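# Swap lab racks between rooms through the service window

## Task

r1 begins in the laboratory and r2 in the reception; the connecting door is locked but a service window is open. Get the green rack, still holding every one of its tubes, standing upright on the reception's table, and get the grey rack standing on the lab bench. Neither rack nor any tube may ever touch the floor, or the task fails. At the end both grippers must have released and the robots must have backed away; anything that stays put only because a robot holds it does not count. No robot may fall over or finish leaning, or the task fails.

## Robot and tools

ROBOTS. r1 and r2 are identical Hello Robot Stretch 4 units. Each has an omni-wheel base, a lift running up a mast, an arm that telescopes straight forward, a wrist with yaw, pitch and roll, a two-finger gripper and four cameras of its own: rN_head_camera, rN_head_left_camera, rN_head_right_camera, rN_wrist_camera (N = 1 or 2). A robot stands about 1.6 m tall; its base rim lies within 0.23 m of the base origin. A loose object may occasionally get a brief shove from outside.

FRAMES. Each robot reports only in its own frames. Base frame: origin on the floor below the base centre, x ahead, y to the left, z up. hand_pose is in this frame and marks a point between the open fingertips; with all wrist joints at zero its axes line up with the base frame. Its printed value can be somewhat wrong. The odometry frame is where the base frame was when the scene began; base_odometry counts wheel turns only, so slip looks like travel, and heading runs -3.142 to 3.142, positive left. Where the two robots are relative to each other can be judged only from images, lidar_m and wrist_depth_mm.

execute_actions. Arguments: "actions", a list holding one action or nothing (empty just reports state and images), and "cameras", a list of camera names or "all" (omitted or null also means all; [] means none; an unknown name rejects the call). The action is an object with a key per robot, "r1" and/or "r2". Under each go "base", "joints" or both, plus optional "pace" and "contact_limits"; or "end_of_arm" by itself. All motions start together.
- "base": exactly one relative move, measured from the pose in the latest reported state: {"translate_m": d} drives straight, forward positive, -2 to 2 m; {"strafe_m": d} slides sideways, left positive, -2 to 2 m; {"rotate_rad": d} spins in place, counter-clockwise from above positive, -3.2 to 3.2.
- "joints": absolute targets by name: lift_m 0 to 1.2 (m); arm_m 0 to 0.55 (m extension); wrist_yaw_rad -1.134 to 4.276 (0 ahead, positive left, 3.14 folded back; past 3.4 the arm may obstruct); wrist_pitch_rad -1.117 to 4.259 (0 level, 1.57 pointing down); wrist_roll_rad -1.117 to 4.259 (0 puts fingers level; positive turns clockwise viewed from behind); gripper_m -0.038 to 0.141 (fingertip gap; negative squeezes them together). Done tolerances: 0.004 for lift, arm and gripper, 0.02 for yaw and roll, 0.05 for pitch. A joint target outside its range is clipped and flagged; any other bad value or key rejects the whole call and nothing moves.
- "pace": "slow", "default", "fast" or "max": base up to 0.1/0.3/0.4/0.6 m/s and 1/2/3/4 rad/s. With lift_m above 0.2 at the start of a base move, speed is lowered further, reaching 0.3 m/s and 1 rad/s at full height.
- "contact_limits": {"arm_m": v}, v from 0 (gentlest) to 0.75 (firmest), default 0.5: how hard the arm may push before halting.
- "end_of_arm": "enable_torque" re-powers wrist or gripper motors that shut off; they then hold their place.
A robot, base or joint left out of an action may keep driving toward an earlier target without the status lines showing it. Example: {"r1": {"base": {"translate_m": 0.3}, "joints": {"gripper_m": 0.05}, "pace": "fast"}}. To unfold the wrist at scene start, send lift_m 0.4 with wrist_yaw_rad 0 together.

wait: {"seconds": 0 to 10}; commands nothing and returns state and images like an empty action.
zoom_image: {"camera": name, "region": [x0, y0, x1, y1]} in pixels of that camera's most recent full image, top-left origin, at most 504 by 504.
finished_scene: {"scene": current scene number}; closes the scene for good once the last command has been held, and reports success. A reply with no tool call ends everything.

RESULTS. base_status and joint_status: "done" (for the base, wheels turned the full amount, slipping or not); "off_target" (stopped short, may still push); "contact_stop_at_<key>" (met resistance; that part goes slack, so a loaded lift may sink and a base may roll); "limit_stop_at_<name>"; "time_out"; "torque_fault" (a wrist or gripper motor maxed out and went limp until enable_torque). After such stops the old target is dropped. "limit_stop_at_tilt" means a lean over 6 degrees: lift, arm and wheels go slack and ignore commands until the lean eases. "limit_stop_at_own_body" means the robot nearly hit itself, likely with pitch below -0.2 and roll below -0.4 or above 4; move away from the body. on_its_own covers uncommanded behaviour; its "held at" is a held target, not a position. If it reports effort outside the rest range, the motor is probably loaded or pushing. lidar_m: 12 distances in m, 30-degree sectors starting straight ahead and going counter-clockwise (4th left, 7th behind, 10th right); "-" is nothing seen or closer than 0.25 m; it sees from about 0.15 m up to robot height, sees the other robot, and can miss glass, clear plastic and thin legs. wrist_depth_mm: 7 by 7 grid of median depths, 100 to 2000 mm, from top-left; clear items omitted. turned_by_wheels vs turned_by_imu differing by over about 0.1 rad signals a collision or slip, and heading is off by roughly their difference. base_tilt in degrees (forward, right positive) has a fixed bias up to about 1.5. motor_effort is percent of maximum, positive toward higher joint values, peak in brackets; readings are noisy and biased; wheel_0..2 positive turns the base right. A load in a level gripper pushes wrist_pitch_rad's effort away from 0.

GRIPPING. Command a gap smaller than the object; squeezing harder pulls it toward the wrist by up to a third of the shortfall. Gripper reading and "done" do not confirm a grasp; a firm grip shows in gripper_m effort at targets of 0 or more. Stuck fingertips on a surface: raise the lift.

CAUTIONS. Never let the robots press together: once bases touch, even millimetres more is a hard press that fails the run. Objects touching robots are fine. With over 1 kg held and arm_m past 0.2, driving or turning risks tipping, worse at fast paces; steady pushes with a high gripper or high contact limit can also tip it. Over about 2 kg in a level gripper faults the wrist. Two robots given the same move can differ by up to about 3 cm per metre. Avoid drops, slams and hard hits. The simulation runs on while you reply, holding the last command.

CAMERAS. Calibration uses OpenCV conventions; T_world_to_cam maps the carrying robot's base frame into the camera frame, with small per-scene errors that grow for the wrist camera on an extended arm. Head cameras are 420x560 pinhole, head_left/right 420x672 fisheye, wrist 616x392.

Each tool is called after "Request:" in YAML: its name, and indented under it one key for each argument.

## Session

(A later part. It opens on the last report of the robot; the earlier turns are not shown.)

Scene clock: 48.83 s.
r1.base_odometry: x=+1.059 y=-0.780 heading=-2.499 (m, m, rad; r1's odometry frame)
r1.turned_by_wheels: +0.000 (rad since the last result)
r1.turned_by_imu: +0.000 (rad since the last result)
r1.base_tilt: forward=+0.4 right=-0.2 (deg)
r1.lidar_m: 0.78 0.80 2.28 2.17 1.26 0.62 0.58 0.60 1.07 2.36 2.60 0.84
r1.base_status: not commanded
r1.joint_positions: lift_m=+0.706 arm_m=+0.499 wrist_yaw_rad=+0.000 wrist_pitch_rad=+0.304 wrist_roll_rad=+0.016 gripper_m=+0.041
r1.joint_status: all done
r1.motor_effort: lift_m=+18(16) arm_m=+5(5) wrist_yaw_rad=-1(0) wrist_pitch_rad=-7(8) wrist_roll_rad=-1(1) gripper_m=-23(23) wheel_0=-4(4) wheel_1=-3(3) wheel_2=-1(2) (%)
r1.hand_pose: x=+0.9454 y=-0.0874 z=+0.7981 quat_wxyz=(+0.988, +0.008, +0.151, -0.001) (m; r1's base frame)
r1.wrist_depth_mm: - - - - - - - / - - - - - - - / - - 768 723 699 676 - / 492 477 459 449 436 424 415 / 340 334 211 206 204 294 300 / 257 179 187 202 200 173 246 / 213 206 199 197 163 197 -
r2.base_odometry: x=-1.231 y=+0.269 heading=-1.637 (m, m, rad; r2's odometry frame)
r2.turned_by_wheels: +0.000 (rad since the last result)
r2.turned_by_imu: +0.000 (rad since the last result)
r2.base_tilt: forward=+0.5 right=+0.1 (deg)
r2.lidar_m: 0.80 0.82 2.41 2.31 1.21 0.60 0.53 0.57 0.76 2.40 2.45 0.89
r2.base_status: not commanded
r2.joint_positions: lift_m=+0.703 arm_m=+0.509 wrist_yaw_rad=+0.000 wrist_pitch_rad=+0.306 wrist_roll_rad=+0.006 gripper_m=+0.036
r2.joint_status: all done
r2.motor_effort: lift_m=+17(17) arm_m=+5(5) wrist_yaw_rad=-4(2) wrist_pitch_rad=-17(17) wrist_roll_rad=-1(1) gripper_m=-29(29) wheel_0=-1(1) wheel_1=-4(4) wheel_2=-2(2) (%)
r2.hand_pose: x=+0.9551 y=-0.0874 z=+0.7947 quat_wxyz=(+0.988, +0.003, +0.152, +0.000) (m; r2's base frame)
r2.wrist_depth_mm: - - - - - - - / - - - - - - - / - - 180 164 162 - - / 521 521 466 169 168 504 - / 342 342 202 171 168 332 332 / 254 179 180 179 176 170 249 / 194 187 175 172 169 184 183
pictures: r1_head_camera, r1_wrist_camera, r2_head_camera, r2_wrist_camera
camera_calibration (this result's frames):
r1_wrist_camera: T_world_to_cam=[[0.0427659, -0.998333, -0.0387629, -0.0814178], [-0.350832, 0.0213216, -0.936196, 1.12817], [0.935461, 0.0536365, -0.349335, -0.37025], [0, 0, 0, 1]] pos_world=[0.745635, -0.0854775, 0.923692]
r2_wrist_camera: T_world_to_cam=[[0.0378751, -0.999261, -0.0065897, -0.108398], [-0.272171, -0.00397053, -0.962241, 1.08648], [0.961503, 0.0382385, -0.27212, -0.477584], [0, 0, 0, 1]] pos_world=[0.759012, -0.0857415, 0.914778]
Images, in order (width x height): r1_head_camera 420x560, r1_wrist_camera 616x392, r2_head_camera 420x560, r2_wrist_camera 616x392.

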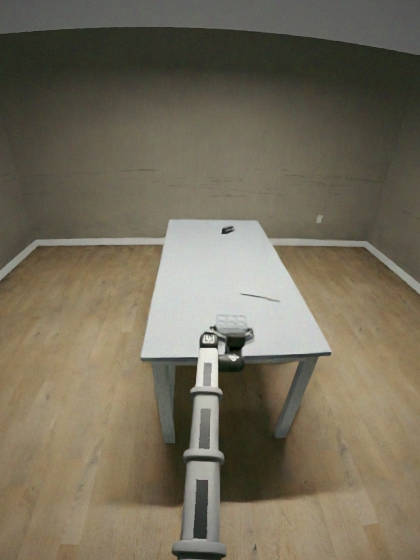

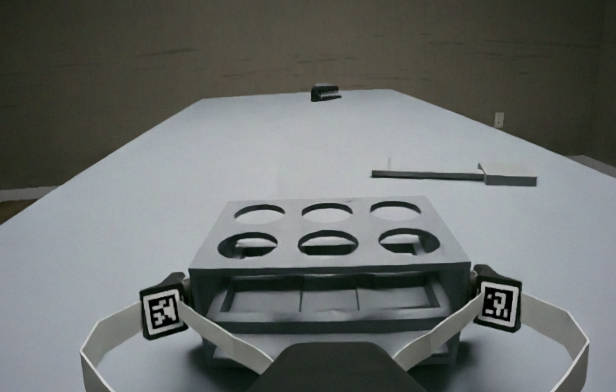

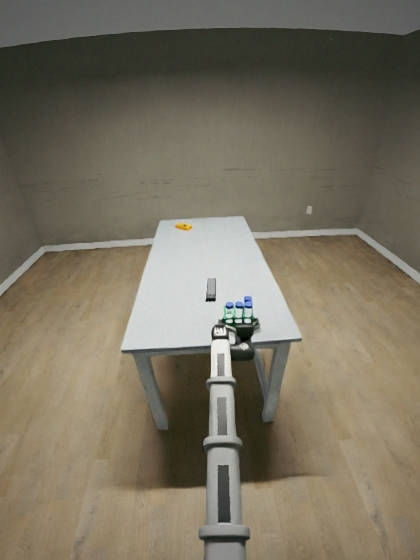

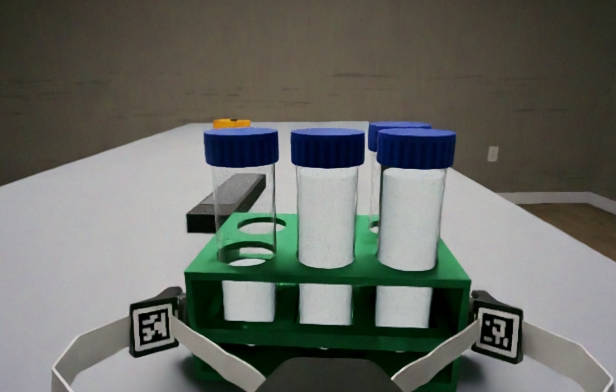

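Request:
execute_actions:
  actions:
    - {"r1":{"joints":{"gripper_m":0.141}},"r2":{"joints":{"gripper_m":0.141}}}
  cameras: []

Request:
execute_actions:
  actions:
    - {"r1":{"joints":{"arm_m":0.05},"pace":"max"},"r2":{"joints":{"arm_m":0.05},"pace":"max"}}
  cameras: ["r1_wrist_camera","r2_head_camera","r2_wrist_camera"]

Scene clock: 51.03 s.
r1.base_odometry: x=+1.059 y=-0.780 heading=-2.499 (m, m, rad; r1's odometry frame)
r1.turned_by_wheels: +0.000 (rad since the last result)
r1.turned_by_imu: +0.001 (rad since the last result)
r1.base_tilt: forward=+0.5 right=-0.2 (deg)
r1.lidar_m: 0.77 0.80 2.28 2.16 1.22 0.61 0.56 0.60 1.04 2.36 2.61 0.83
r1.base_status: not commanded
r1.joint_positions: lift_m=+0.706 arm_m=+0.499 wrist_yaw_rad=+0.000 wrist_pitch_rad=+0.303 wrist_roll_rad=+0.016 gripper_m=+0.141
r1.joint_status: all done
r1.motor_effort: lift_m=+19(18) arm_m=+5(5) wrist_yaw_rad=+0(1) wrist_pitch_rad=-5(9) wrist_roll_rad=-1(0) gripper_m=+1(25) wheel_0=-4(4) wheel_1=-2(3) wheel_2=-2(1) (%)
r1.hand_pose: x=+0.9455 y=-0.0874 z=+0.7984 quat_wxyz=(+0.989, +0.008, +0.151, -0.001) (m; r1's base frame)
r1.wrist_depth_mm: - - - - - - - / - - - - - - - / - - 778 741 707 691 - / 492 480 466 452 410 427 418 / 342 338 234 245 232 307 303 / 258 247 217 215 213 209 237 / 216 208 213 145 206 199 -
r2.base_odometry: x=-1.231 y=+0.269 heading=-1.637 (m, m, rad; r2's odometry frame)
r2.turned_by_wheels: +0.000 (rad since the last result)
r2.turned_by_imu: +0.001 (rad since the last result)
r2.base_tilt: forward=+0.7 right=+0.0 (deg)
r2.lidar_m: 0.80 0.81 2.41 2.28 1.18 0.59 0.55 0.59 0.78 2.39 2.41 0.84
r2.base_status: not commanded
r2.joint_positions: lift_m=+0.703 arm_m=+0.509 wrist_yaw_rad=+0.000 wrist_pitch_rad=+0.303 wrist_roll_rad=+0.006 gripper_m=+0.141
r2.joint_status: all done
r2.motor_effort: lift_m=+17(17) arm_m=+5(5) wrist_yaw_rad=-3(2) wrist_pitch_rad=-8(17) wrist_roll_rad=+0(1) gripper_m=+0(31) wheel_0=+0(1) wheel_1=-4(4) wheel_2=-2(2) (%)
r2.hand_pose: x=+0.9554 y=-0.0874 z=+0.7955 quat_wxyz=(+0.989, +0.003, +0.151, +0.000) (m; r2's base frame)
r2.wrist_depth_mm: - - - - - - - / - - - - - - - / - - 1098 204 225 - - / 544 530 480 196 191 574 - / 349 347 240 202 193 340 340 / 258 246 207 206 204 191 253 / 206 197 206 144 201 195 202
pictures: none
No camera images: the call's "cameras" was empty. Leave "cameras" out to get every camera's image.

Scene clock: 52.93 s.
r1.base_odometry: x=+1.059 y=-0.780 heading=-2.499 (m, m, rad; r1's odometry frame)
r1.turned_by_wheels: +0.000 (rad since the last result)
r1.turned_by_imu: +0.001 (rad since the last result)
r1.base_tilt: forward=+0.4 right=-0.3 (deg)
r1.lidar_m: 0.77 0.80 2.25 2.15 1.25 0.63 0.57 0.60 1.05 2.34 2.60 0.83
r1.base_status: not commanded
r1.joint_positions: lift_m=+0.706 arm_m=+0.051 wrist_yaw_rad=+0.000 wrist_pitch_rad=+0.302 wrist_roll_rad=+0.016 gripper_m=+0.141
r1.joint_status: all done
r1.motor_effort: lift_m=+19(19) arm_m=-4(5) wrist_yaw_rad=+1(0) wrist_pitch_rad=-4(6) wrist_roll_rad=+0(1) gripper_m=+1(2) wheel_0=-4(4) wheel_1=-3(3) wheel_2=-1(2) (%)
r1.hand_pose: x=+0.4971 y=-0.0875 z=+0.7985 quat_wxyz=(+0.989, +0.008, +0.151, -0.001) (m; r1's base frame)
r1.wrist_depth_mm: - - - - - - - / - - - - - - - / - - 788 640 699 707 - / - 569 574 580 591 597 - / 1983 609 1983 1983 1921 647 1708 / 1537 1366 1118 1499 1397 668 1366 / 1281 1205 1182 144 1229 1118 1182
r2.base_odometry: x=-1.231 y=+0.269 heading=-1.637 (m, m, rad; r2's odometry frame)
r2.turned_by_wheels: +0.000 (rad since the last result)
r2.turned_by_imu: +0.000 (rad since the last result)
r2.base_tilt: forward=+0.6 right=+0.1 (deg)
r2.lidar_m: 0.79 0.81 2.41 2.30 1.21 0.59 0.54 0.57 0.77 2.37 2.44 0.85
r2.base_status: not commanded
r2.joint_positions: lift_m=+0.703 arm_m=+0.051 wrist_yaw_rad=+0.000 wrist_pitch_rad=+0.302 wrist_roll_rad=+0.006 gripper_m=+0.141
r2.joint_status: all done
r2.motor_effort: lift_m=+17(17) arm_m=-5(5) wrist_yaw_rad=-3(5) wrist_pitch_rad=-6(8) wrist_roll_rad=-1(1) gripper_m=+0(1) wheel_0=-1(1) wheel_1=-4(4) wheel_2=-2(2) (%)
r2.hand_pose: x=+0.4972 y=-0.0875 z=+0.7956 quat_wxyz=(+0.989, +0.003, +0.151, -0.001) (m; r2's base frame)
r2.wrist_depth_mm: - - - - - - - / - - - - - - - / - - 1118 798 1098 - - / 585 585 591 591 585 - - / 1255 - - 1921 1863 1921 - / 1499 668 213 1576 1308 198 1537 / 1229 707 1255 144 683 1138 1229
pictures: r1_wrist_camera, r2_head_camera, r2_wrist_camera
camera_calibration (this result's frames):
r1_wrist_camera: T_world_to_cam=[[0.0424369, -0.998349, -0.0387092, -0.0622168], [-0.349641, 0.0214543, -0.936638, 0.970991], [0.935922, 0.0532823, -0.348153, 0.0480477], [0, 0, 0, 1]] pos_world=[0.29717, -0.0855061, 0.923787]
r2_wrist_camera: T_world_to_cam=[[0.037473, -0.999277, -0.00646365, -0.0910667], [-0.268944, -0.00385548, -0.963148, 0.961863], [0.962427, 0.0378304, -0.268894, -0.0401091], [0, 0, 0, 1]] pos_world=[0.300702, -0.085775, 0.915043]
Images, in order (width x height): r1_wrist_camera 616x392, r2_head_camera 420x560, r2_wrist_camera 616x392.

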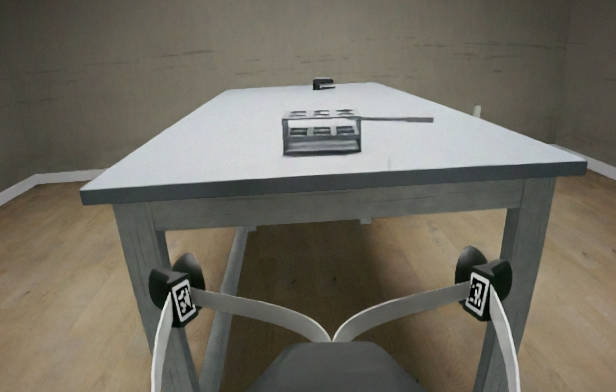

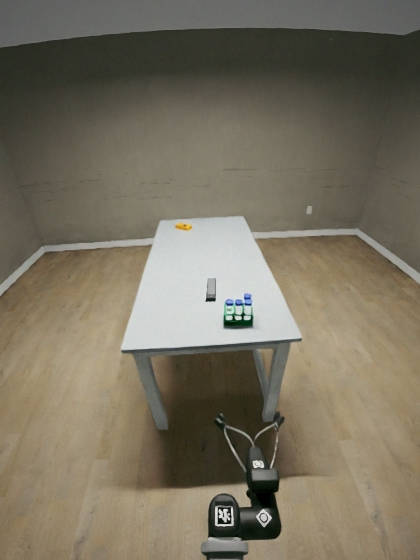

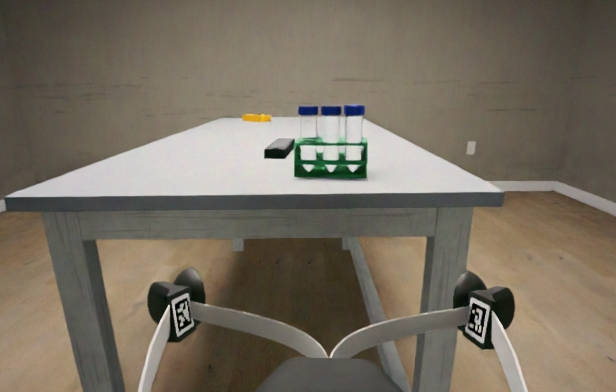

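Request:
finished_scene:
  scene: 2

The scene is finished: the task was done.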